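## Task

Carry the white rack holding tubes from the counter to the desk, and carry the empty yellow rack from the desk to the counter, passing through the door that closes by itself. At the end both racks stand upright, each tube sits fully seated in a hole of the white rack, and the door is closed. No rack or tube may ever reach the floor. Either or both robots may be used. Finish by releasing everything and backing away. No robot may topple or be left leaning.

## Robot and tools

Robots. There are two identical Hello Robot Stretch 4 units, r1 and r2. Each has an omni-wheel base, a mast with a lift, one arm that telescopes forward, a three-joint wrist (yaw, pitch, roll) and a two-finger gripper. The robot stands about 1.6 m tall and its base rim lies within 0.23 m of the base origin. Cameras per robot: <name>_head_camera, _head_left_camera, _head_right_camera, _wrist_camera (e.g. r1_wrist_camera). Loose objects may occasionally get nudged by something external.

Frames. Base frame: origin on the floor below the base centre, x ahead, y to the left, z up. hand_pose is reported in it (a point between the open fingertips); with all wrist joints at zero its axes line up with the base. The printed hand position may be a bit off. Odometry frame is the base frame as it was when the scene began; base_odometry counts wheel rotation only, so slip looks like travel. Heading runs -3.142 to 3.142, positive to the left. Each robot reports in its own frames, so only images, lidar_m and wrist_depth_mm reveal where the two robots are relative to one another.

execute_actions. Argument actions is a list with zero or one action; an empty list only returns state and images. The action is an object keyed by "r1" and/or "r2". Per robot: "base", "joints", or both, plus optional "pace" and "contact_limits"; or "end_of_arm" by itself. Everything in one action starts at once and may finish at different moments. base holds exactly one relative command, measured from the base's last reported state: translate_m (metres, straight, forward positive, -2 to 2), strafe_m (metres sideways, left positive, -2 to 2), or rotate_rad (radians in place, counter-clockwise seen from above positive, -3.2 to 3.2). joints holds absolute targets by name: lift_m 0 to 1.2; arm_m 0 to 0.55 (extension forward); wrist_yaw_rad -1.134 to 4.276 (0 ahead, positive turns left, 3.14 tucked back, over 3.4 the arm may block it); wrist_pitch_rad -1.117 to 4.259 (0 level, 1.57 pointing down); wrist_roll_rad -1.117 to 4.259 (0 fingers level, positive turns clockwise viewed from behind); gripper_m -0.038 to 0.141 (fingertip gap in metres, negative means the tips squeeze each other). Done tolerances: ±0.004 for lift, arm and gripper, ±0.02 yaw and roll, ±0.05 pitch. An out-of-range joint target gets clipped and the result notes it; any other bad value or unknown key rejects the call and nothing moves. pace: "slow", "default", "fast", "max" (base up to 0.1/0.3/0.4/0.6 m/s and 1/2/3/4 rad/s; with the lift above 0.2 these are reduced, to 0.3 m/s and 1 rad/s at 1.2). contact_limits: {"arm_m": x}, x from 0 (gentlest) to 0.75 (firmest), 0.5 if omitted. end_of_arm: "enable_torque" revives wrist or gripper motors that shut off. A joint, base or robot omitted from an action may keep pushing toward an earlier target without the status showing it. cameras: list of camera names, or "all"/null/omitted for all, [] for none. Example: {"r1": {"base": {"translate_m": 0.3}, "joints": {"gripper_m": 0.05}, "pace": "fast"}}. To unfold the wrist at scene start, send lift_m 0.4 with wrist_yaw_rad 0.

Other tools: wait(seconds 0 to 10) returns state without new commands; zoom_image(camera, region [x0,y0,x1,y1] in pixels from the top-left, at most 504x504) enlarges a camera's latest image; read_manual gives licence text only; finished_scene(scene) ends that scene permanently and reports success. If a result reports a stop, the remaining motion calls in that reply are skipped.

Results. base_status and joint_status: "done" (for the base, wheels turned the commanded amount even if slipping), "off_target" (resting short of target, maybe still pushing), "contact_stop_at_<key>" (hit something; that part goes slack, a lift may sink under load, a base may roll), "limit_stop_at_<name>", "time_out", "torque_fault" (wrist motor overloaded and limp until enable_torque). After these the old target is dropped. limit_stop_at_tilt means a lean over 6 degrees; lift, arm and wheels go slack until it eases. limit_stop_at_own_body blocks motion into the robot itself, often with pitch below -0.2 combined with roll below -0.4 or above 4. on_its_own describes uncommanded behaviour; its "held at" is a target, not a position. lidar_m: 12 distances in metres, 30-degree sectors, first straight ahead then counter-clockwise (4th left, 7th behind, 10th right); "-" means nothing seen or closer than 0.25 m; it sees from about 0.15 m up, misses glass, clear plastic, thin legs, and sees the other robot. wrist_depth_mm: 7x7 grid of median depths 100 to 2000 mm from the top left, own body included. turned_by_wheels vs turned_by_imu differing by over about 0.1 rad signals a hit or slip. base_tilt in degrees, forward/right positive, with a fixed bias up to about 1.5. motor_effort: percent of max, peak in brackets, positive toward higher joint values; wheel positive means turning right; biased and noisy.

Gripping. Command a gap smaller than the object; going lower squeezes harder and pulls it toward the wrist. Neither the gripper reading nor "done" proves a grasp; a firm grip shows as a clear gripper effort change. Stuck fingertips on a surface: raise the lift.

Avoid. Robots pressing into each other fails everything; once bases touch, any further drive is a hard press. Two robots travel differently by up to about 3 cm per metre, which matters when co-carrying. Turning or driving with over 1 kg held and arm_m above 0.2 can tip the robot, worse at fast paces; strong pushes with a high gripper or high contact limit can too. A level gripper holding over about 2 kg faults the wrist. Avoid drops, slams, hard hits and torque faults; keep racks and tubes off the floor. Shorter robot motion time is better.

Each tool is called after "Request:" as a command line: name --argument value for each argument, lists and objects as JSON in quotes; but a table of rows of numbers goes row by row, as --pt "numbers of a row", without its own name.

## Session

Request:
execute_actions --actions '[]'

Scene clock: 0.00 s.
r1.base_odometry: x=+0.000 y=+0.000 heading=+0.000 (m, m, rad; r1's odometry frame)
r1.turned_by_wheels: +0.000 (rad since the last result)
r1.turned_by_imu: +0.000 (rad since the last result)
r1.base_tilt: forward=-0.7 right=+0.2 (deg)
r1.lidar_m: 1.06 1.06 1.32 1.19 1.22 1.03 0.92 0.95 1.20 2.40 0.90 1.07
r1.base_status: not commanded
r1.joint_positions: lift_m=+0.277 arm_m=-0.001 wrist_yaw_rad=+3.047 wrist_pitch_rad=+0.016 wrist_roll_rad=-0.005 gripper_m=+0.057
r1.joint_status: not commanded
r1.motor_effort: lift_m=+18 arm_m=+0 wrist_yaw_rad=+0 wrist_pitch_rad=-7 wrist_roll_rad=+0 gripper_m=-5 wheel_0=+0 wheel_1=+0 wheel_2=+1 (%)
r1.hand_pose: x=-0.1095 y=+0.1144 z=+0.4508 quat_wxyz=(+0.047, -0.008, -0.002, +0.999) (m; r1's base frame)
r1.wrist_depth_mm: 139 200 1078 1160 1229 1336 1205 / 110 141 1078 1160 1205 1308 1229 / 109 141 1060 1118 1182 1308 1255 / 118 140 1060 1118 1182 1281 1255 / 137 991 1042 1138 1205 1308 1255 / 946 1008 1025 1098 221 1255 1255 / 946 976 1008 621 1160 1229 1160
r2.base_odometry: x=+0.000 y=+0.000 heading=+0.000 (m, m, rad; r2's odometry frame)
r2.turned_by_wheels: +0.000 (rad since the last result)
r2.turned_by_imu: +0.000 (rad since the last result)
r2.base_tilt: forward=+0.6 right=-0.9 (deg)
r2.lidar_m: 0.77 0.83 1.29 1.66 1.77 1.82 1.71 1.86 1.44 1.41 1.04 0.81
r2.base_status: not commanded
r2.joint_positions: lift_m=+0.152 arm_m=+0.002 wrist_yaw_rad=+3.111 wrist_pitch_rad=+0.014 wrist_roll_rad=+0.009 gripper_m=+0.057
r2.joint_status: not commanded
r2.motor_effort: lift_m=+18 arm_m=+0 wrist_yaw_rad=-2 wrist_pitch_rad=-7 wrist_roll_rad=+0 gripper_m=-3 wheel_0=+0 wheel_1=+0 wheel_2=+0 (%)
r2.hand_pose: x=-0.1131 y=+0.0963 z=+0.3262 quat_wxyz=(+0.015, -0.007, +0.005, +1.000) (m; r2's base frame)
r2.wrist_depth_mm: - 142 251 1863 1863 1756 1756 / - 116 141 1921 1863 1808 1756 / - 117 144 1863 1808 1756 1756 / 141 139 188 1921 1863 1808 1756 / 214 - 1921 1921 1863 1808 1708 / 221 1255 196 1308 194 1308 1281 / 220 809 842 119 842 820 866
pictures: r1_head_camera, r1_head_left_camera, r1_head_right_camera, r1_wrist_camera, r2_head_camera, r2_head_left_camera, r2_head_right_camera, r2_wrist_camera
Images, in order (width x height): r1_head_camera 420x560, r1_head_left_camera 420x672, r1_head_right_camera 420x672, r1_wrist_camera 616x392, r2_head_camera 420x560, r2_head_left_camera 420x672, r2_head_right_camera 420x672, r2_wrist_camera 616x392.

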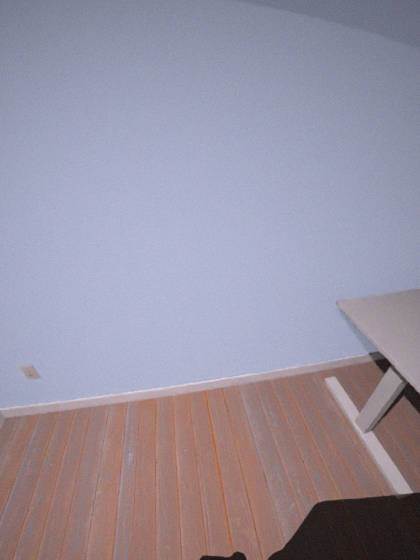

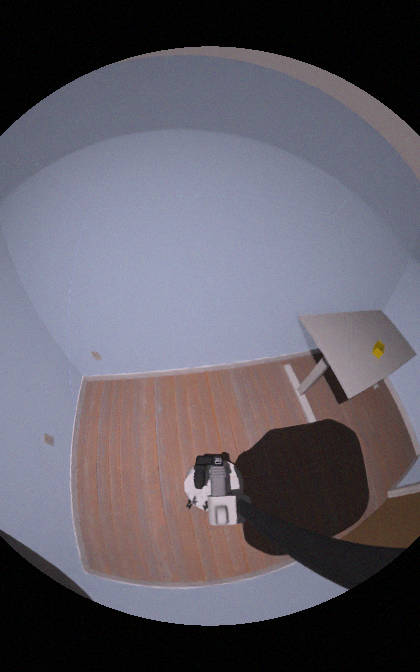

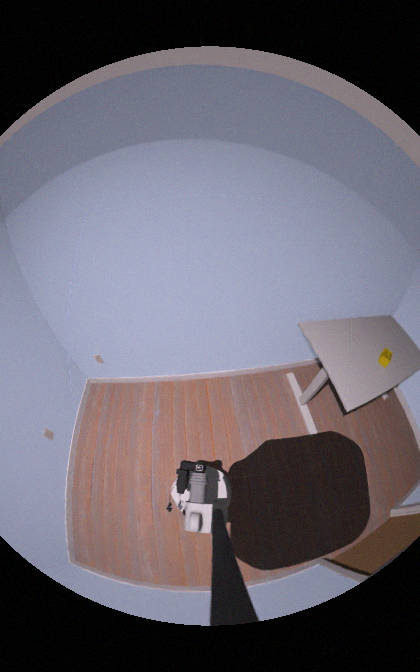

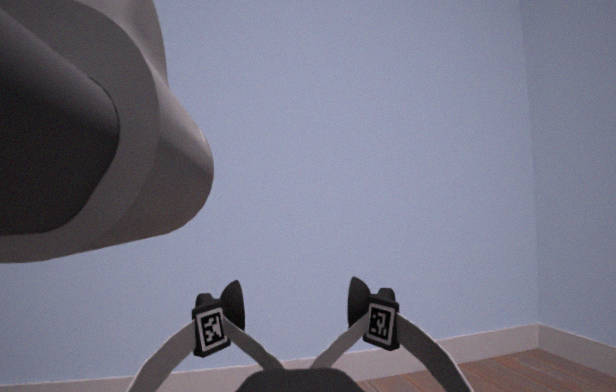

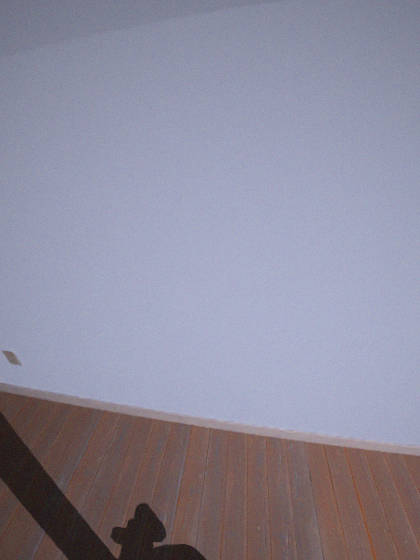

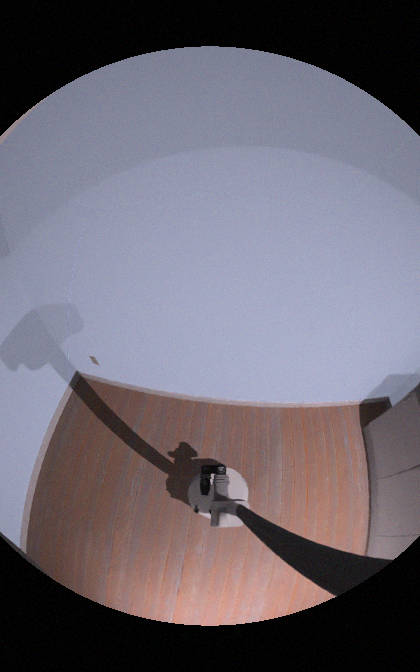

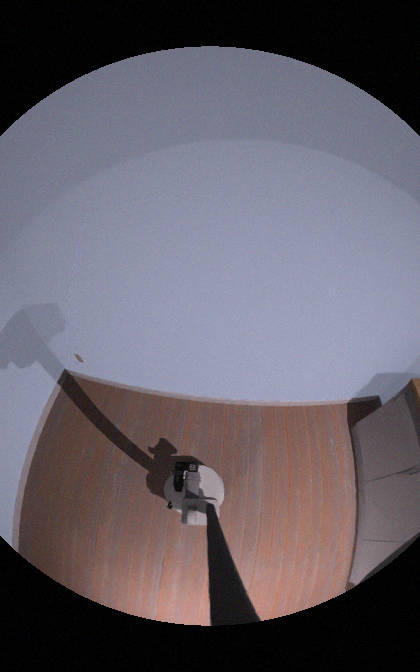

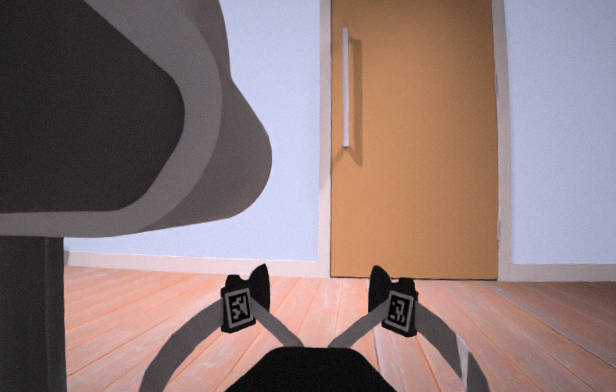

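Request:
execute_actions --actions '[{"r1":{"base":{"rotate_rad":-1.5},"joints":{"lift_m":0.8,"wrist_yaw_rad":0,"gripper_m":0.12}},"r2":{"base":{"rotate_rad":-1.7},"joints":{"lift_m":0.8,"wrist_yaw_rad":0,"gripper_m":0.12}}}]'

Scene clock: 5.57 s.
r1.base_odometry: x=+0.000 y=+0.000 heading=-1.500 (m, m, rad; r1's odometry frame)
r1.turned_by_wheels: -1.500 (rad since the last result)
r1.turned_by_imu: -1.522 (rad since the last result)
r1.base_tilt: forward=-0.7 right=+0.2 (deg)
r1.lidar_m: 1.43 0.88 1.15 1.06 1.09 1.30 1.18 1.23 1.01 0.93 0.95 1.23
r1.base_status: done
r1.joint_positions: lift_m=+0.800 arm_m=-0.001 wrist_yaw_rad=+0.000 wrist_pitch_rad=+0.016 wrist_roll_rad=-0.005 gripper_m=+0.120
r1.joint_status: all done
r1.motor_effort: lift_m=+23(24) arm_m=+0(0) wrist_yaw_rad=-1(6) wrist_pitch_rad=-7(7) wrist_roll_rad=+0(0) gripper_m=-2(4) wheel_0=+1(8) wheel_1=+0(5) wheel_2=+1(9) (%)
r1.hand_pose: x=+0.4579 y=-0.0873 z=+0.9733 quat_wxyz=(+1.000, -0.002, +0.008, +0.000) (m; r1's base frame)
r1.wrist_depth_mm: 1983 - - - - 1576 1160 / - - - - - 1618 1182 / - - - - - 1618 1205 / - - - - - 1576 1205 / 1983 - - - - 1576 1205 / 1229 1008 - - 220 1576 1182 / 788 831 - 153 - 1499 1182
r2.base_odometry: x=+0.000 y=+0.000 heading=-1.700 (m, m, rad; r2's odometry frame)
r2.turned_by_wheels: -1.700 (rad since the last result)
r2.turned_by_imu: -1.682 (rad since the last result)
r2.base_tilt: forward=+0.6 right=-1.0 (deg)
r2.lidar_m: 1.38 1.14 0.83 0.78 0.81 1.13 1.67 1.73 1.90 1.75 1.86 1.45
r2.base_status: done
r2.joint_positions: lift_m=+0.800 arm_m=+0.002 wrist_yaw_rad=+0.000 wrist_pitch_rad=+0.014 wrist_roll_rad=+0.009 gripper_m=+0.120
r2.joint_status: all done
r2.motor_effort: lift_m=+22(24) arm_m=-1(1) wrist_yaw_rad=+0(5) wrist_pitch_rad=-6(7) wrist_roll_rad=+1(1) gripper_m=-2(10) wheel_0=+1(6) wheel_1=+0(8) wheel_2=+0(6) (%)
r2.hand_pose: x=+0.4610 y=-0.0874 z=+0.9740 quat_wxyz=(+1.000, +0.004, +0.007, +0.000) (m; r2's base frame)
r2.wrist_depth_mm: 1138 1618 1808 1808 1808 1756 1708 / 1138 1618 1808 1808 1808 1808 1808 / 1160 1661 1808 1808 1756 1756 1756 / 1138 1661 1808 1756 1756 1756 1756 / 1160 1464 1205 1205 1182 1160 1160 / 1138 1430 200 1182 1182 1138 1160 / 1138 1397 1205 121 1160 1160 1138
pictures: r1_head_camera, r1_head_left_camera, r1_head_right_camera, r1_wrist_camera, r2_head_camera, r2_head_left_camera, r2_head_right_camera, r2_wrist_camera
Images, in order (width x height): r1_head_camera 420x560, r1_head_left_camera 420x672, r1_head_right_camera 420x672, r1_wrist_camera 616x392, r2_head_camera 420x560, r2_head_left_camera 420x672, r2_head_right_camera 420x672, r2_wrist_camera 616x392.

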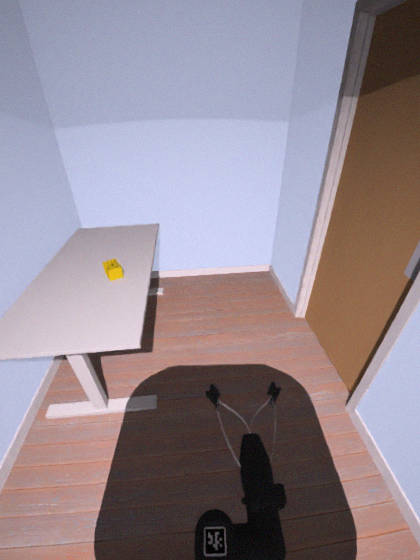

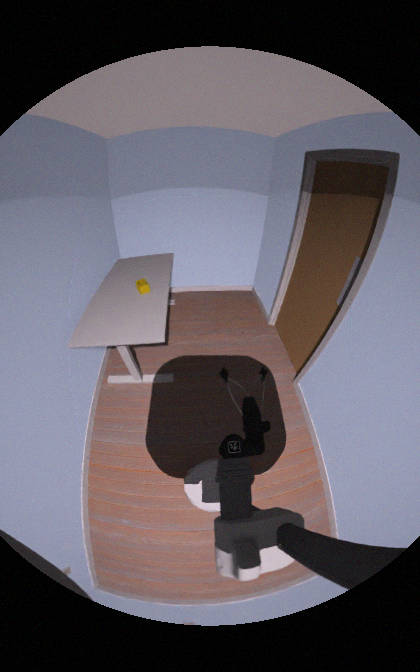

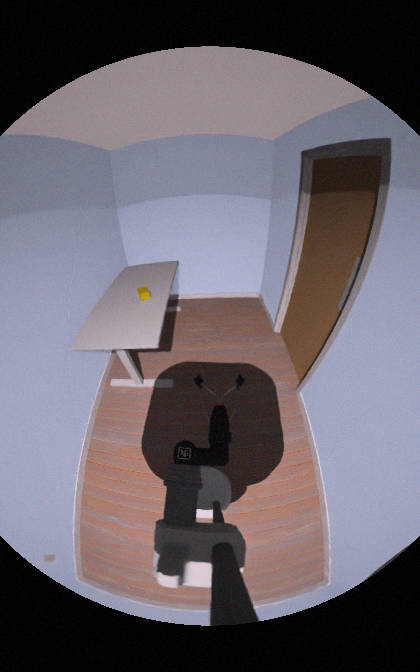

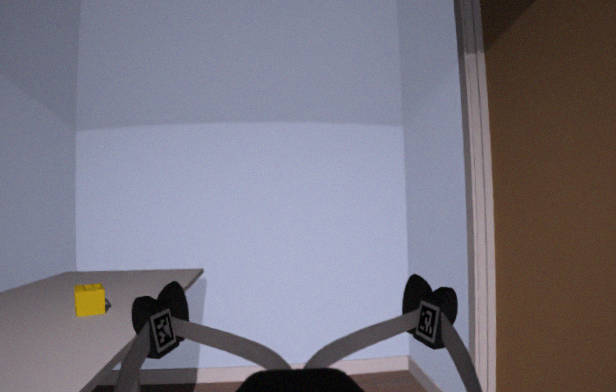

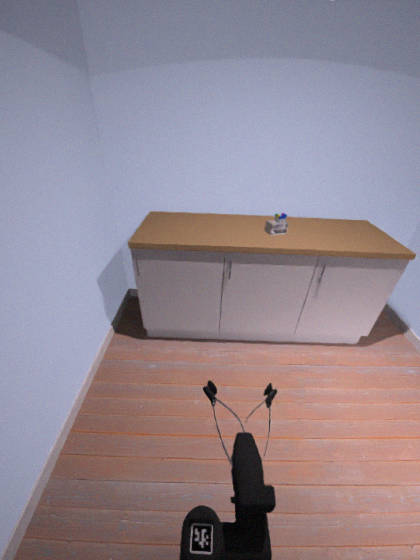

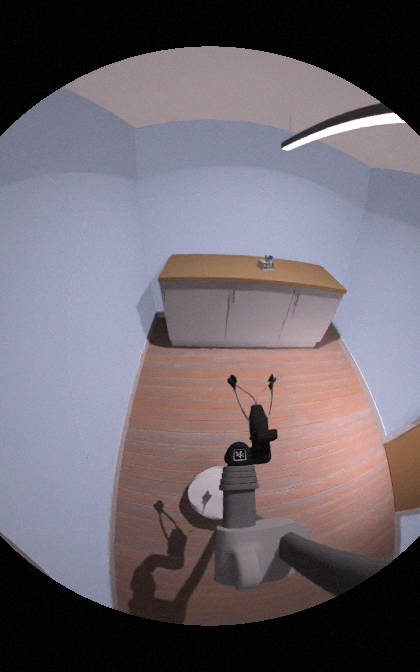

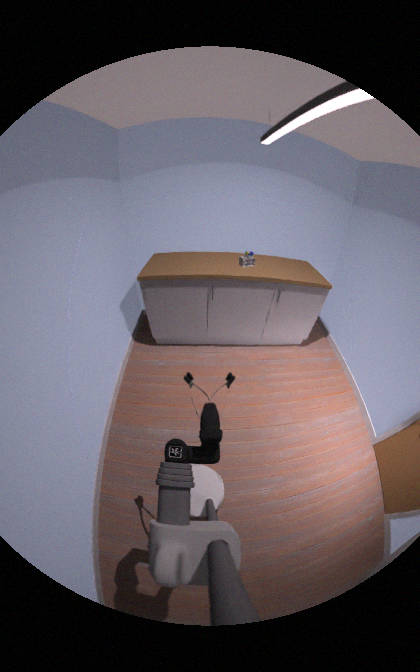

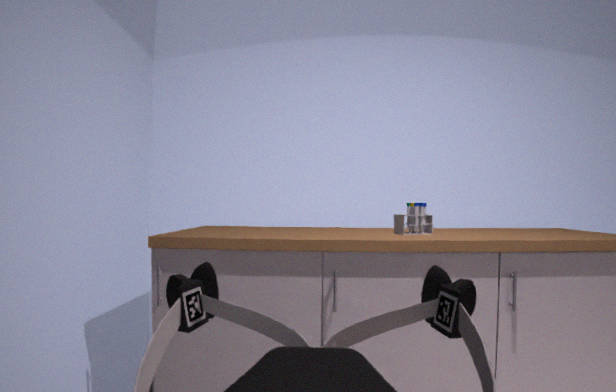

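Request:
execute_actions --actions '[{"r1":{"base":{"rotate_rad":0.09}},"r2":{"base":{"rotate_rad":-0.06},"joints":{"lift_m":0.9}}}]' --cameras '[]'

Request:
execute_actions --actions '[{"r1":{"base":{"translate_m":1.26},"pace":"fast"},"r2":{"base":{"translate_m":0.75},"pace":"fast"}}]' --cameras '[]'

Request:
execute_actions --actions '[{"r1":{"base":{"strafe_m":-0.38}},"r2":{"base":{"strafe_m":-0.185}}}]' --cameras '[]'

Request:
execute_actions --actions '[{"r1":{"base":{"rotate_rad":1.571}}}]' --cameras '["r1_head_camera","r1_wrist_camera","r2_head_camera","r2_wrist_camera"]'

Scene clock: 20.97 s.
r1.base_odometry: x=+0.000 y=+0.000 heading=-1.410 (m, m, rad; r1's odometry frame)
r1.turned_by_wheels: +0.090 (rad since the last result)
r1.turned_by_imu: +0.090 (rad since the last result)
r1.base_tilt: forward=-0.7 right=+0.1 (deg)
r1.lidar_m: 0.95 0.90 1.11 1.07 1.12 1.25 1.19 1.27 0.97 0.92 0.97 1.48
r1.base_status: done
r1.joint_positions: lift_m=+0.800 arm_m=-0.001 wrist_yaw_rad=+0.000 wrist_pitch_rad=+0.016 wrist_roll_rad=-0.005 gripper_m=+0.120
r1.joint_status: not commanded
r1.motor_effort: lift_m=+23(23) arm_m=+0(0) wrist_yaw_rad=+0(1) wrist_pitch_rad=-7(8) wrist_roll_rad=+0(0) gripper_m=-2(2) wheel_0=-2(6) wheel_1=+0(4) wheel_2=-1(6) (%)
r1.hand_pose: x=+0.4579 y=-0.0873 z=+0.9733 quat_wxyz=(+1.000, -0.002, +0.008, +0.000) (m; r1's base frame)
r1.wrist_depth_mm: 1756 - - - - 1756 1308 / 1708 - - - - 1863 1336 / 1808 - - - - 1863 1366 / 1708 - - - - 1863 1397 / 1756 - - - - 1921 1397 / 1255 1008 - - 220 1756 1366 / 788 768 - 153 - 1661 1366
r2.base_odometry: x=+0.000 y=+0.000 heading=-1.760 (m, m, rad; r2's odometry frame)
r2.turned_by_wheels: -0.060 (rad since the last result)
r2.turned_by_imu: -0.060 (rad since the last result)
r2.base_tilt: forward=+0.5 right=-0.9 (deg)
r2.lidar_m: 1.39 1.21 0.84 0.78 0.81 1.06 1.67 1.71 1.96 1.73 1.83 1.51
r2.base_status: done
r2.joint_positions: lift_m=+0.900 arm_m=+0.002 wrist_yaw_rad=+0.000 wrist_pitch_rad=+0.014 wrist_roll_rad=+0.009 gripper_m=+0.120
r2.joint_status: all done
r2.motor_effort: lift_m=+22(24) arm_m=+0(0) wrist_yaw_rad=+2(1) wrist_pitch_rad=-7(7) wrist_roll_rad=+1(0) gripper_m=+0(1) wheel_0=+1(3) wheel_1=+1(4) wheel_2=+1(3) (%)
r2.hand_pose: x=+0.4610 y=-0.0874 z=+1.0739 quat_wxyz=(+1.000, +0.004, +0.007, +0.000) (m; r2's base frame)
r2.wrist_depth_mm: 1255 1808 1808 1808 1808 1863 1863 / 1255 1808 1756 1863 1808 1921 1863 / 1255 1808 1808 1756 1863 1808 1808 / 1281 1808 1756 1808 1808 1808 1808 / 1281 1618 1618 1576 1397 1618 1808 / 1255 1182 200 1205 1205 1182 1205 / 1255 1182 1182 121 1205 1182 1205
pictures: none
No camera images: the call's "cameras" was empty. Leave "cameras" out to get every camera's image.

Scene clock: 25.53 s.
r1.base_odometry: x=+0.202 y=-1.244 heading=-1.410 (m, m, rad; r1's odometry frame)
r1.turned_by_wheels: +0.000 (rad since the last result)
r1.turned_by_imu: -0.003 (rad since the last result)
r1.base_tilt: forward=-0.7 right=+0.2 (deg)
r1.lidar_m: 1.04 0.35 0.26 0.25 0.25 0.34 2.47 1.32 1.04 1.02 1.07 1.34
r1.base_status: done
r1.joint_positions: lift_m=+0.800 arm_m=-0.001 wrist_yaw_rad=+0.000 wrist_pitch_rad=+0.016 wrist_roll_rad=-0.005 gripper_m=+0.120
r1.joint_status: not commanded
r1.motor_effort: lift_m=+23(23) arm_m=+0(0) wrist_yaw_rad=-1(0) wrist_pitch_rad=-8(8) wrist_roll_rad=+0(0) gripper_m=-3(2) wheel_0=+1(7) wheel_1=+1(9) wheel_2=+2(10) (%)
r1.hand_pose: x=+0.4579 y=-0.0874 z=+0.9733 quat_wxyz=(+1.000, -0.002, +0.008, +0.000) (m; r1's base frame)
r1.wrist_depth_mm: 1098 1118 1098 1098 1098 1098 1098 / 1098 1098 1098 1098 1098 1098 1098 / 1098 1098 1078 1098 1098 1098 1098 / 1098 1078 1078 1078 1098 1098 1098 / 1078 1078 1078 1078 1098 1098 1078 / 1078 1078 1078 1060 220 1078 1078 / 798 778 1060 153 1078 1078 1060
r2.base_odometry: x=-0.141 y=-0.737 heading=-1.759 (m, m, rad; r2's odometry frame)
r2.turned_by_wheels: +0.000 (rad since the last result)
r2.turned_by_imu: -0.002 (rad since the last result)
r2.base_tilt: forward=+0.6 right=-0.9 (deg)
r2.lidar_m: 0.65 0.67 0.90 0.82 0.85 1.11 2.41 2.46 1.87 1.72 1.03 0.72
r2.base_status: done
r2.joint_positions: lift_m=+0.900 arm_m=+0.002 wrist_yaw_rad=+0.000 wrist_pitch_rad=+0.014 wrist_roll_rad=+0.009 gripper_m=+0.120
r2.joint_status: not commanded
r2.motor_effort: lift_m=+22(22) arm_m=-1(0) wrist_yaw_rad=+1(1) wrist_pitch_rad=-6(7) wrist_roll_rad=+1(1) gripper_m=+0(1) wheel_0=+2(6) wheel_1=+2(8) wheel_2=+1(11) (%)
r2.hand_pose: x=+0.4610 y=-0.0874 z=+1.0740 quat_wxyz=(+1.000, +0.004, +0.007, +0.000) (m; r2's base frame)
r2.wrist_depth_mm: 1078 1078 1078 1098 1098 1098 1118 / 1060 1078 1078 1078 1118 1098 1118 / 1060 1060 1078 1098 1098 1098 1118 / 1060 1060 1078 1060 1098 1118 1098 / 1060 1060 1078 1098 1098 1098 1098 / 691 699 200 741 609 597 715 / 477 459 508 121 480 473 488
pictures: none
No camera images: the call's "cameras" was empty. Leave "cameras" out to get every camera's image.

Scene clock: 28.13 s.
r1.base_odometry: x=-0.173 y=-1.305 heading=-1.410 (m, m, rad; r1's odometry frame)
r1.turned_by_wheels: +0.000 (rad since the last result)
r1.turned_by_imu: -0.001 (rad since the last result)
r1.base_tilt: forward=-0.8 right=+0.3 (deg)
r1.lidar_m: 1.28 0.90 0.65 0.61 0.64 2.06 2.26 0.82 0.65 0.62 0.66 0.82
r1.base_status: done
r1.joint_positions: lift_m=+0.800 arm_m=-0.001 wrist_yaw_rad=+0.000 wrist_pitch_rad=+0.016 wrist_roll_rad=-0.005 gripper_m=+0.120
r1.joint_status: not commanded
r1.motor_effort: lift_m=+22(23) arm_m=+0(0) wrist_yaw_rad=+0(0) wrist_pitch_rad=-7(8) wrist_roll_rad=+0(1) gripper_m=-2(1) wheel_0=+0(9) wheel_1=+0(9) wheel_2=+0(3) (%)
r1.hand_pose: x=+0.4579 y=-0.0874 z=+0.9733 quat_wxyz=(+1.000, -0.002, +0.008, +0.000) (m; r1's base frame)
r1.wrist_depth_mm: 1078 1098 1098 1118 1078 1025 715 / 1078 1078 1078 1098 1098 1025 707 / 1078 1098 1078 1078 1078 1042 715 / 1078 1060 1078 1078 1078 1060 723 / 1060 1078 1078 1078 1078 1060 723 / 1060 1078 1060 1060 220 991 723 / 1060 1060 1060 153 1078 946 741
r2.base_odometry: x=-0.322 y=-0.702 heading=-1.759 (m, m, rad; r2's odometry frame)
r2.turned_by_wheels: +0.000 (rad since the last result)
r2.turned_by_imu: +0.000 (rad since the last result)
r2.base_tilt: forward=+0.5 right=-0.9 (deg)
r2.lidar_m: 0.66 0.69 0.90 1.03 1.03 1.38 2.37 2.46 1.68 1.53 1.07 0.73
r2.base_status: done
r2.joint_positions: lift_m=+0.900 arm_m=+0.002 wrist_yaw_rad=+0.000 wrist_pitch_rad=+0.014 wrist_roll_rad=+0.009 gripper_m=+0.120
r2.joint_status: not commanded
r2.motor_effort: lift_m=+22(22) arm_m=+0(0) wrist_yaw_rad=+1(0) wrist_pitch_rad=-6(6) wrist_roll_rad=+0(1) gripper_m=-2(1) wheel_0=-1(10) wheel_1=+0(6) wheel_2=+0(3) (%)
r2.hand_pose: x=+0.4610 y=-0.0874 z=+1.0740 quat_wxyz=(+1.000, +0.004, +0.007, +0.000) (m; r2's base frame)
r2.wrist_depth_mm: 1098 1098 1098 1098 1118 1118 1138 / 1078 1098 1078 1118 1118 1118 1118 / 1060 1078 1078 1078 1118 1138 1118 / 1078 1078 1078 1098 1098 1118 1118 / 1078 1078 1078 1098 1098 1098 1098 / 691 699 200 699 609 591 723 / 477 459 512 122 477 473 492
pictures: none
No camera images: the call's "cameras" was empty. Leave "cameras" out to get every camera's image.

Scene clock: 30.20 s.
r1.base_odometry: x=-0.173 y=-1.305 heading=+0.161 (m, m, rad; r1's odometry frame)
r1.turned_by_wheels: +1.571 (rad since the last result)
r1.turned_by_imu: +1.593 (rad since the last result)
r1.base_tilt: forward=-0.8 right=+0.1 (deg)
r1.lidar_m: 0.61 0.64 2.07 2.16 0.82 0.67 0.63 0.67 0.84 1.28 0.91 0.64
r1.base_status: done
r1.joint_positions: lift_m=+0.800 arm_m=-0.001 wrist_yaw_rad=+0.000 wrist_pitch_rad=+0.016 wrist_roll_rad=-0.005 gripper_m=+0.120
r1.joint_status: not commanded
r1.motor_effort: lift_m=+22(22) arm_m=+0(0) wrist_yaw_rad=-1(0) wrist_pitch_rad=-8(8) wrist_roll_rad=+0(0) gripper_m=-2(1) wheel_0=-2(7) wheel_1=+0(5) wheel_2=+0(10) (%)
r1.hand_pose: x=+0.4579 y=-0.0874 z=+0.9734 quat_wxyz=(+1.000, -0.002, +0.008, +0.000) (m; r1's base frame)
r1.wrist_depth_mm: 1229 1229 1255 1255 1255 1229 1255 / 1229 1229 1229 1229 1255 1255 1255 / 1255 1229 1255 1229 1255 1255 1255 / 1255 1229 1255 1229 1229 1229 1255 / 1205 1229 1229 1255 1205 1205 1229 / 1205 1229 1255 1229 220 1118 1098 / 1229 750 723 153 621 715 732
r2.base_odometry: x=-0.322 y=-0.702 heading=-1.759 (m, m, rad; r2's odometry frame)
r2.turned_by_wheels: +0.000 (rad since the last result)
r2.turned_by_imu: +0.000 (rad since the last result)
r2.base_tilt: forward=+0.6 right=-0.9 (deg)
r2.lidar_m: 0.65 0.70 0.91 1.01 1.05 1.36 2.39 2.43 1.67 1.51 1.07 0.72
r2.base_status: not commanded
r2.joint_positions: lift_m=+0.900 arm_m=+0.002 wrist_yaw_rad=+0.000 wrist_pitch_rad=+0.014 wrist_roll_rad=+0.009 gripper_m=+0.120
r2.joint_status: not commanded
r2.motor_effort: lift_m=+22(22) arm_m=+0(0) wrist_yaw_rad=+0(1) wrist_pitch_rad=-7(7) wrist_roll_rad=+1(1) gripper_m=-1(1) wheel_0=-1(1) wheel_1=+0(0) wheel_2=+0(0) (%)
r2.hand_pose: x=+0.4610 y=-0.0874 z=+1.0740 quat_wxyz=(+1.000, +0.004, +0.007, +0.000) (m; r2's base frame)
r2.wrist_depth_mm: 1078 1098 1098 1118 1098 1118 1138 / 1078 1078 1098 1098 1098 1098 1118 / 1098 1098 1098 1098 1098 1118 1118 / 1060 1078 1078 1098 1098 1118 1118 / 1060 1078 1098 1098 1098 1098 1118 / 691 699 200 707 615 597 715 / 477 462 508 121 480 469 488
pictures: r1_head_camera, r1_wrist_camera, r2_head_camera, r2_wrist_camera
Images, in order (width x height): r1_head_camera 420x560, r1_wrist_camera 616x392, r2_head_camera 420x560, r2_wrist_camera 616x392.

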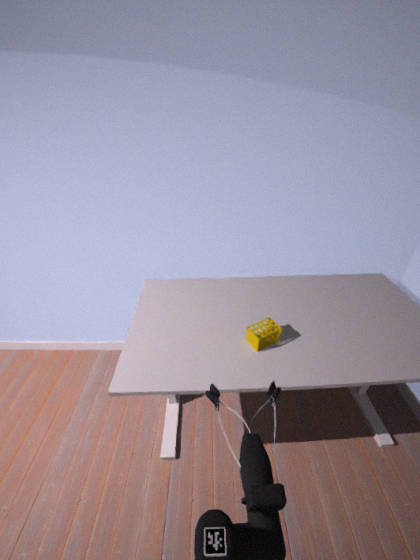

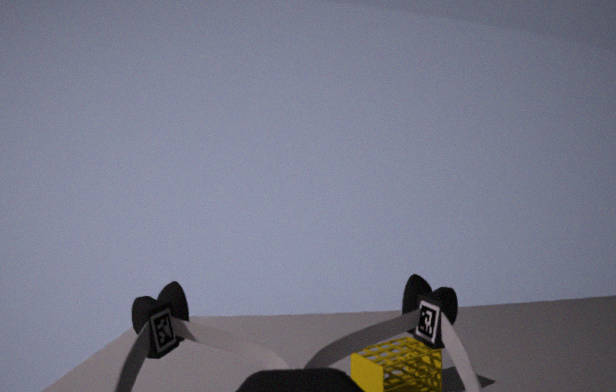

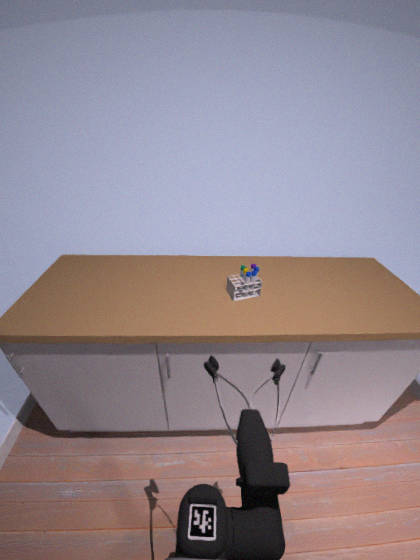

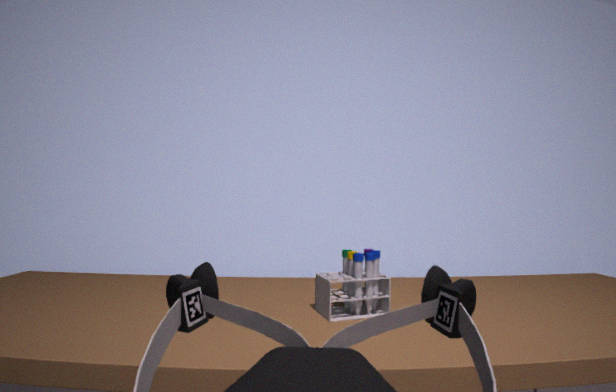

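Request:
execute_actions --actions '[{"r1":{"base":{"strafe_m":-0.12},"joints":{"lift_m":1.05,"wrist_pitch_rad":1.57,"gripper_m":0.14}},"r2":{"base":{"strafe_m":-0.05},"joints":{"lift_m":1.2,"wrist_pitch_rad":1.57,"gripper_m":0.14}}}]' --cameras '[]'

Request:
execute_actions --actions '[{"r1":{"base":{"translate_m":0.25},"joints":{"arm_m":0.4}},"r2":{"base":{"translate_m":0.3},"joints":{"arm_m":0.3}}}]' --cameras '["r1_head_camera","r1_wrist_camera","r2_head_camera","r2_wrist_camera"]'

Scene clock: 42.03 s.
r1.base_odometry: x=-0.154 y=-1.423 heading=+0.161 (m, m, rad; r1's odometry frame)
r1.turned_by_wheels: +0.000 (rad since the last result)
r1.turned_by_imu: -0.001 (rad since the last result)
r1.base_tilt: forward=-0.7 right=+0.2 (deg)
r1.lidar_m: 0.62 0.64 2.06 2.17 0.81 0.68 0.64 0.65 0.84 1.17 0.88 0.66
r1.base_status: done
r1.joint_positions: lift_m=+1.050 arm_m=-0.001 wrist_yaw_rad=+0.000 wrist_pitch_rad=+1.570 wrist_roll_rad=-0.005 gripper_m=+0.140
r1.joint_status: all done
r1.motor_effort: lift_m=+23(23) arm_m=+0(0) wrist_yaw_rad=+0(0) wrist_pitch_rad=+0(5) wrist_roll_rad=+0(0) gripper_m=-1(3) wheel_0=+1(9) wheel_1=+1(12) wheel_2=+0(1) (%)
r1.hand_pose: x=+0.1697 y=-0.0874 z=+0.9393 quat_wxyz=(+0.707, -0.002, +0.707, +0.002) (m; r1's base frame)
r1.wrist_depth_mm: 1182 1182 1229 1229 1205 1229 1255 / 1182 1182 1182 1205 1229 1229 1255 / 1160 1160 1182 1205 1205 1205 1229 / 1160 1182 1205 1182 1205 1229 1205 / 1160 1160 960 976 1182 1182 1205 / 1138 218 946 946 1182 1182 1205 / 1138 1138 946 155 1182 1182 1205
r2.base_odometry: x=-0.372 y=-0.693 heading=-1.759 (m, m, rad; r2's odometry frame)
r2.turned_by_wheels: +0.000 (rad since the last result)
r2.turned_by_imu: -0.001 (rad since the last result)
r2.base_tilt: forward=+0.7 right=-0.9 (deg)
r2.lidar_m: 0.68 0.69 0.89 1.06 1.11 1.40 2.40 2.36 1.63 1.50 1.09 0.74
r2.base_status: done
r2.joint_positions: lift_m=+1.200 arm_m=+0.002 wrist_yaw_rad=+0.000 wrist_pitch_rad=+1.570 wrist_roll_rad=+0.009 gripper_m=+0.140
r2.joint_status: all done
r2.motor_effort: lift_m=+22(25) arm_m=-1(0) wrist_yaw_rad=+0(1) wrist_pitch_rad=+1(4) wrist_roll_rad=+1(1) gripper_m=+0(1) wheel_0=+0(8) wheel_1=+0(9) wheel_2=+0(1) (%)
r2.hand_pose: x=+0.1728 y=-0.0874 z=+1.0894 quat_wxyz=(+0.707, +0.003, +0.707, -0.003) (m; r2's base frame)
r2.wrist_depth_mm: 904 946 991 1008 1025 1042 1060 / 1336 1308 1336 1308 1281 1255 1255 / 1336 1336 1308 1281 1281 1255 1255 / 1336 1336 1308 1281 1281 1255 1281 / 1336 1336 1308 1098 1281 1255 1255 / 1336 1281 1078 1078 1255 207 1229 / 1308 1308 1308 119 1229 1229 1229
pictures: none
No camera images: the call's "cameras" was empty. Leave "cameras" out to get every camera's image.

Scene clock: 44.50 s.
r1.base_odometry: x=+0.093 y=-1.383 heading=+0.161 (m, m, rad; r1's odometry frame)
r1.turned_by_wheels: +0.000 (rad since the last result)
r1.turned_by_imu: -0.001 (rad since the last result)
r1.base_tilt: forward=-0.7 right=+0.1 (deg)
r1.lidar_m: 0.35 0.37 0.54 2.56 1.18 0.91 0.89 0.88 1.19 1.17 0.52 0.36
r1.base_status: done
r1.joint_positions: lift_m=+1.050 arm_m=+0.399 wrist_yaw_rad=+0.000 wrist_pitch_rad=+1.570 wrist_roll_rad=-0.005 gripper_m=+0.140
r1.joint_status: all done
r1.motor_effort: lift_m=+23(23) arm_m=+6(4) wrist_yaw_rad=+0(0) wrist_pitch_rad=+0(2) wrist_roll_rad=+0(0) gripper_m=-1(1) wheel_0=+1(6) wheel_1=+1(4) wheel_2=+0(11) (%)
r1.hand_pose: x=+0.5701 y=-0.0874 z=+0.9393 quat_wxyz=(+0.707, -0.002, +0.707, +0.002) (m; r1's base frame)
r1.wrist_depth_mm: 449 452 455 462 462 469 469 / 445 449 452 455 459 462 466 / 442 445 449 452 459 459 466 / 436 442 445 449 452 455 459 / 436 436 439 404 449 452 455 / 430 218 439 442 445 449 452 / 430 433 433 155 442 445 449
r2.base_odometry: x=-0.428 y=-0.987 heading=-1.759 (m, m, rad; r2's odometry frame)
r2.turned_by_wheels: +0.000 (rad since the last result)
r2.turned_by_imu: -0.001 (rad since the last result)
r2.base_tilt: forward=+0.6 right=-0.9 (deg)
r2.lidar_m: 0.38 0.39 0.53 1.10 1.13 1.45 2.72 2.33 1.60 1.47 0.62 0.39
r2.base_status: done
r2.joint_positions: lift_m=+1.200 arm_m=+0.299 wrist_yaw_rad=+0.000 wrist_pitch_rad=+1.570 wrist_roll_rad=+0.009 gripper_m=+0.140
r2.joint_status: all done
r2.motor_effort: lift_m=+22(22) arm_m=+7(8) wrist_yaw_rad=+1(0) wrist_pitch_rad=+1(0) wrist_roll_rad=+1(0) gripper_m=+0(0) wheel_0=+2(5) wheel_1=+2(4) wheel_2=-1(9) (%)
r2.hand_pose: x=+0.4700 y=-0.0874 z=+1.0894 quat_wxyz=(+0.707, +0.003, +0.707, -0.003) (m; r2's base frame)
r2.wrist_depth_mm: 421 415 410 330 399 399 394 / 418 415 407 329 397 397 392 / 415 413 407 402 397 392 387 / 415 410 404 402 394 392 387 / 413 407 399 399 392 387 384 / 413 407 399 397 392 207 1205 / 1308 1281 1255 119 1255 1229 1255
pictures: r1_head_camera, r1_wrist_camera, r2_head_camera, r2_wrist_camera
Images, in order (width x height): r1_head_camera 420x560, r1_wrist_camera 616x392, r2_head_camera 420x560, r2_wrist_camera 616x392.

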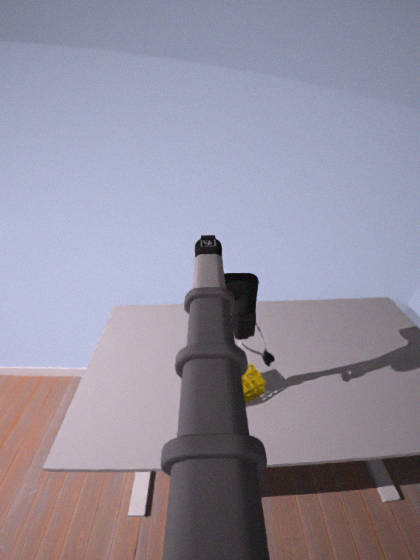

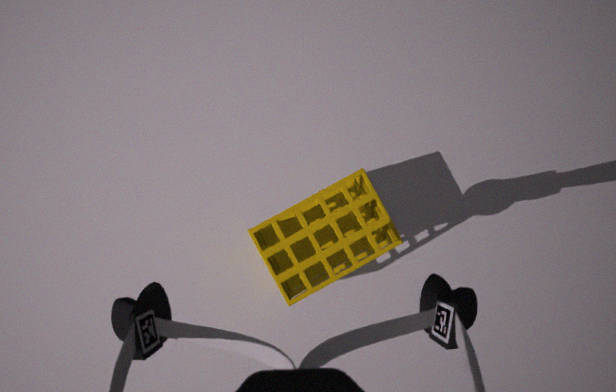

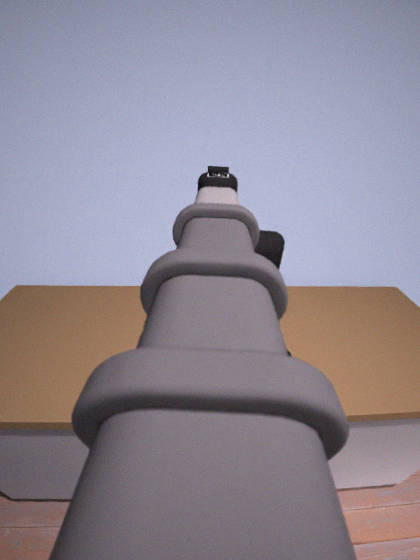

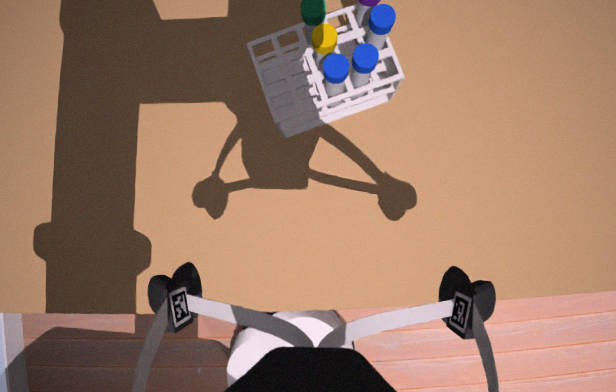

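Request:
execute_actions --actions '[{"r1":{"base":{"strafe_m":-0.028},"joints":{"arm_m":0.418,"wrist_roll_rad":1.1,"lift_m":0.95}},"r2":{"joints":{"arm_m":0.44,"wrist_roll_rad":1.26}}}]' --cameras '["r1_wrist_camera","r2_wrist_camera"]'

Scene clock: 54.03 s.
r1.base_odometry: x=+0.097 y=-1.411 heading=+0.161 (m, m, rad; r1's odometry frame)
r1.turned_by_wheels: +0.000 (rad since the last result)
r1.turned_by_imu: -0.001 (rad since the last result)
r1.base_tilt: forward=-0.6 right=+0.2 (deg)
r1.lidar_m: 0.36 0.38 0.53 2.60 1.17 0.93 0.88 0.86 1.18 1.14 0.52 0.38
r1.base_status: done
r1.joint_positions: lift_m=+0.950 arm_m=+0.417 wrist_yaw_rad=+0.000 wrist_pitch_rad=+1.570 wrist_roll_rad=+1.099 gripper_m=+0.140
r1.joint_status: all done
r1.motor_effort: lift_m=+13(22) arm_m=+6(5) wrist_yaw_rad=+0(0) wrist_pitch_rad=-1(0) wrist_roll_rad=+2(3) gripper_m=+0(1) wheel_0=-1(9) wheel_1=+0(6) wheel_2=+0(0) (%)
r1.hand_pose: x=+0.5881 y=-0.0874 z=+0.8401 quat_wxyz=(+0.603, +0.369, +0.603, -0.369) (m; r1's base frame)
r1.wrist_depth_mm: 349 349 351 353 357 357 362 / 345 347 349 353 355 357 359 / 343 345 347 349 353 353 357 / 342 342 345 347 349 353 355 / 340 342 342 270 347 349 1098 / 336 219 301 268 345 349 1078 / 334 336 317 155 343 345 854
r2.base_odometry: x=-0.428 y=-0.987 heading=-1.759 (m, m, rad; r2's odometry frame)
r2.turned_by_wheels: +0.000 (rad since the last result)
r2.turned_by_imu: -0.001 (rad since the last result)
r2.base_tilt: forward=+0.4 right=-0.9 (deg)
r2.lidar_m: 0.36 0.39 0.52 1.09 1.10 1.47 2.72 2.32 1.55 1.47 0.59 0.39
r2.base_status: not commanded
r2.joint_positions: lift_m=+1.200 arm_m=+0.439 wrist_yaw_rad=+0.000 wrist_pitch_rad=+1.570 wrist_roll_rad=+1.260 gripper_m=+0.140
r2.joint_status: all done
r2.motor_effort: lift_m=+22(22) arm_m=+7(3) wrist_yaw_rad=-1(2) wrist_pitch_rad=+0(0) wrist_roll_rad=+2(6) gripper_m=+0(1) wheel_0=+2(2) wheel_1=+2(2) wheel_2=-1(1) (%)
r2.hand_pose: x=+0.6099 y=-0.0874 z=+1.0894 quat_wxyz=(+0.572, +0.417, +0.571, -0.416) (m; r2's base frame)
r2.wrist_depth_mm: 421 415 410 404 399 397 389 / 421 415 407 404 397 392 1229 / 418 413 407 399 394 392 1255 / 413 407 404 397 394 389 1229 / 413 407 402 394 392 389 1229 / 410 407 325 394 392 207 1042 / 410 404 399 119 389 387 1229
pictures: r1_wrist_camera, r2_wrist_camera
Images, in order (width x height): r1_wrist_camera 616x392, r2_wrist_camera 616x392.

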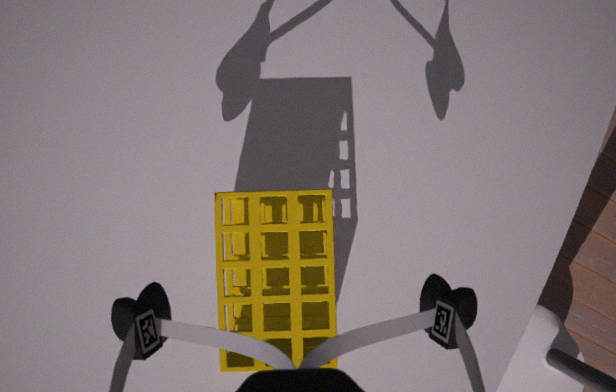

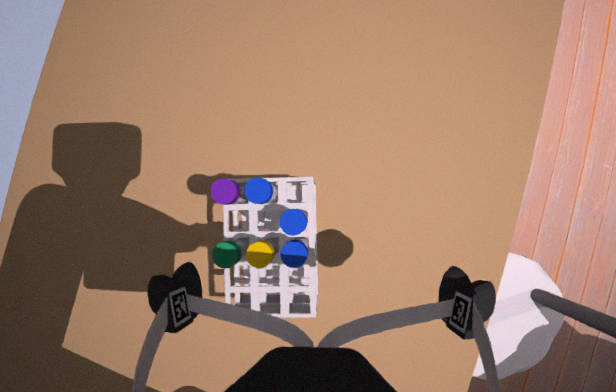

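Request:
execute_actions --actions '[{"r1":{"joints":{"arm_m":0.433}},"r2":{"joints":{"arm_m":0.48}}}]' --cameras '[]'

Request:
execute_actions --actions '[{"r1":{"joints":{"lift_m":0.87},"pace":"slow"},"r2":{"joints":{"lift_m":1.07},"pace":"slow"}}]' --cameras '["r1_wrist_camera","r2_wrist_camera"]'

Scene clock: 58.70 s.
r1.base_odometry: x=+0.097 y=-1.411 heading=+0.161 (m, m, rad; r1's odometry frame)
r1.turned_by_wheels: +0.000 (rad since the last result)
r1.turned_by_imu: -0.001 (rad since the last result)
r1.base_tilt: forward=-0.7 right=+0.2 (deg)
r1.lidar_m: 0.35 0.37 0.53 2.59 1.14 0.92 0.89 0.86 1.18 1.13 0.53 0.38
r1.base_status: not commanded
r1.joint_positions: lift_m=+0.950 arm_m=+0.432 wrist_yaw_rad=+0.000 wrist_pitch_rad=+1.570 wrist_roll_rad=+1.099 gripper_m=+0.140
r1.joint_status: all done
r1.motor_effort: lift_m=+14(13) arm_m=+6(5) wrist_yaw_rad=+0(0) wrist_pitch_rad=-1(1) wrist_roll_rad=+2(2) gripper_m=-3(0) wheel_0=-1(1) wheel_1=+0(0) wheel_2=+0(0) (%)
r1.hand_pose: x=+0.6031 y=-0.0874 z=+0.8401 quat_wxyz=(+0.603, +0.370, +0.603, -0.369) (m; r1's base frame)
r1.wrist_depth_mm: 347 349 351 355 355 357 362 / 345 349 351 351 353 357 359 / 342 345 347 347 349 353 355 / 342 343 343 347 349 351 353 / 338 342 342 270 347 349 353 / 338 218 338 304 343 347 866 / 334 336 336 155 343 345 866
r2.base_odometry: x=-0.428 y=-0.987 heading=-1.759 (m, m, rad; r2's odometry frame)
r2.turned_by_wheels: +0.000 (rad since the last result)
r2.turned_by_imu: -0.001 (rad since the last result)
r2.base_tilt: forward=+0.5 right=-0.9 (deg)
r2.lidar_m: 0.38 0.39 0.51 1.09 1.12 1.47 2.73 2.31 1.60 1.48 0.60 0.40
r2.base_status: not commanded
r2.joint_positions: lift_m=+1.200 arm_m=+0.479 wrist_yaw_rad=+0.000 wrist_pitch_rad=+1.570 wrist_roll_rad=+1.260 gripper_m=+0.140
r2.joint_status: all done
r2.motor_effort: lift_m=+22(22) arm_m=+7(7) wrist_yaw_rad=+0(2) wrist_pitch_rad=-1(0) wrist_roll_rad=+2(3) gripper_m=-1(1) wheel_0=+2(2) wheel_1=+2(2) wheel_2=-1(1) (%)
r2.hand_pose: x=+0.6499 y=-0.0874 z=+1.0894 quat_wxyz=(+0.572, +0.417, +0.571, -0.416) (m; r2's base frame)
r2.wrist_depth_mm: 430 415 410 404 402 394 392 / 424 413 407 404 397 394 389 / 415 410 407 402 397 389 387 / 415 410 404 325 394 389 1229 / 415 407 402 322 394 387 1229 / 407 407 402 324 389 207 1025 / 407 404 402 119 389 384 1042
pictures: none
No camera images: the call's "cameras" was empty. Leave "cameras" out to get every camera's image.

Scene clock: 60.60 s.
r1.base_odometry: x=+0.097 y=-1.411 heading=+0.161 (m, m, rad; r1's odometry frame)
r1.turned_by_wheels: +0.000 (rad since the last result)
r1.turned_by_imu: +0.000 (rad since the last result)
r1.base_tilt: forward=-0.8 right=+0.1 (deg)
r1.lidar_m: 0.36 0.38 0.53 2.58 1.18 0.94 0.88 0.87 1.18 1.13 0.52 0.38
r1.base_status: not commanded
r1.joint_positions: lift_m=+0.870 arm_m=+0.432 wrist_yaw_rad=+0.000 wrist_pitch_rad=+1.570 wrist_roll_rad=+1.099 gripper_m=+0.140
r1.joint_status: all done
r1.motor_effort: lift_m=+13(13) arm_m=+6(6) wrist_yaw_rad=+0(0) wrist_pitch_rad=-1(1) wrist_roll_rad=+1(2) gripper_m=-2(4) wheel_0=-1(1) wheel_1=+1(1) wheel_2=+0(0) (%)
r1.hand_pose: x=+0.6031 y=-0.0874 z=+0.7601 quat_wxyz=(+0.603, +0.370, +0.603, -0.369) (m; r1's base frame)
r1.wrist_depth_mm: 267 267 270 272 273 276 277 / 265 267 268 271 272 274 276 / 263 265 267 268 271 272 272 / 262 264 264 264 267 271 271 / 260 260 262 224 265 268 270 / 257 219 224 223 215 267 267 / 257 258 221 155 263 265 266
r2.base_odometry: x=-0.428 y=-0.987 heading=-1.759 (m, m, rad; r2's odometry frame)
r2.turned_by_wheels: +0.000 (rad since the last result)
r2.turned_by_imu: +0.000 (rad since the last result)
r2.base_tilt: forward=+0.6 right=-0.9 (deg)
r2.lidar_m: 0.37 0.39 0.51 1.10 1.12 1.47 2.72 2.33 1.60 1.47 0.60 0.43
r2.base_status: not commanded
r2.joint_positions: lift_m=+1.071 arm_m=+0.479 wrist_yaw_rad=+0.001 wrist_pitch_rad=+1.568 wrist_roll_rad=+1.260 gripper_m=+0.140
r2.joint_status: all done
r2.motor_effort: lift_m=+9(21) arm_m=+6(7) wrist_yaw_rad=-2(0) wrist_pitch_rad=+6(8) wrist_roll_rad=+2(2) gripper_m=+0(1) wheel_0=+2(2) wheel_1=+2(2) wheel_2=+0(1) (%)
r2.hand_pose: x=+0.6506 y=-0.0874 z=+0.9604 quat_wxyz=(+0.572, +0.417, +0.571, -0.416) (m; r2's base frame)
r2.wrist_depth_mm: 290 287 281 277 273 270 267 / 287 285 279 277 273 268 266 / 287 282 278 274 272 268 265 / 286 282 278 198 268 266 264 / 283 281 276 198 267 265 262 / 283 279 199 176 171 204 262 / 281 278 273 120 265 262 259
pictures: r1_wrist_camera, r2_wrist_camera
Images, in order (width x height): r1_wrist_camera 616x392, r2_wrist_camera 616x392.

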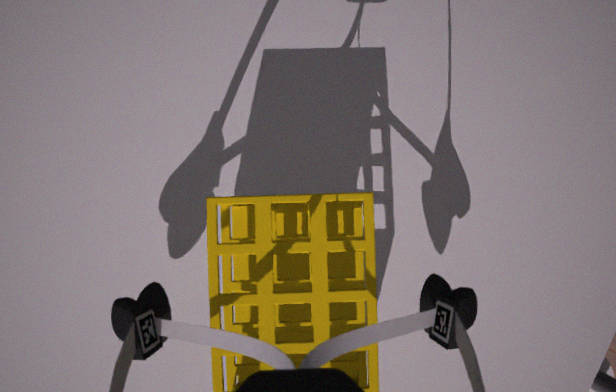

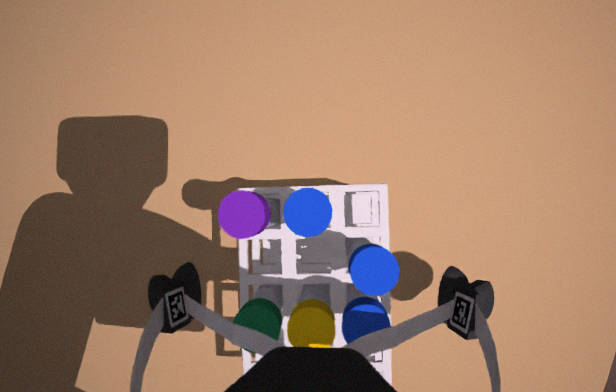

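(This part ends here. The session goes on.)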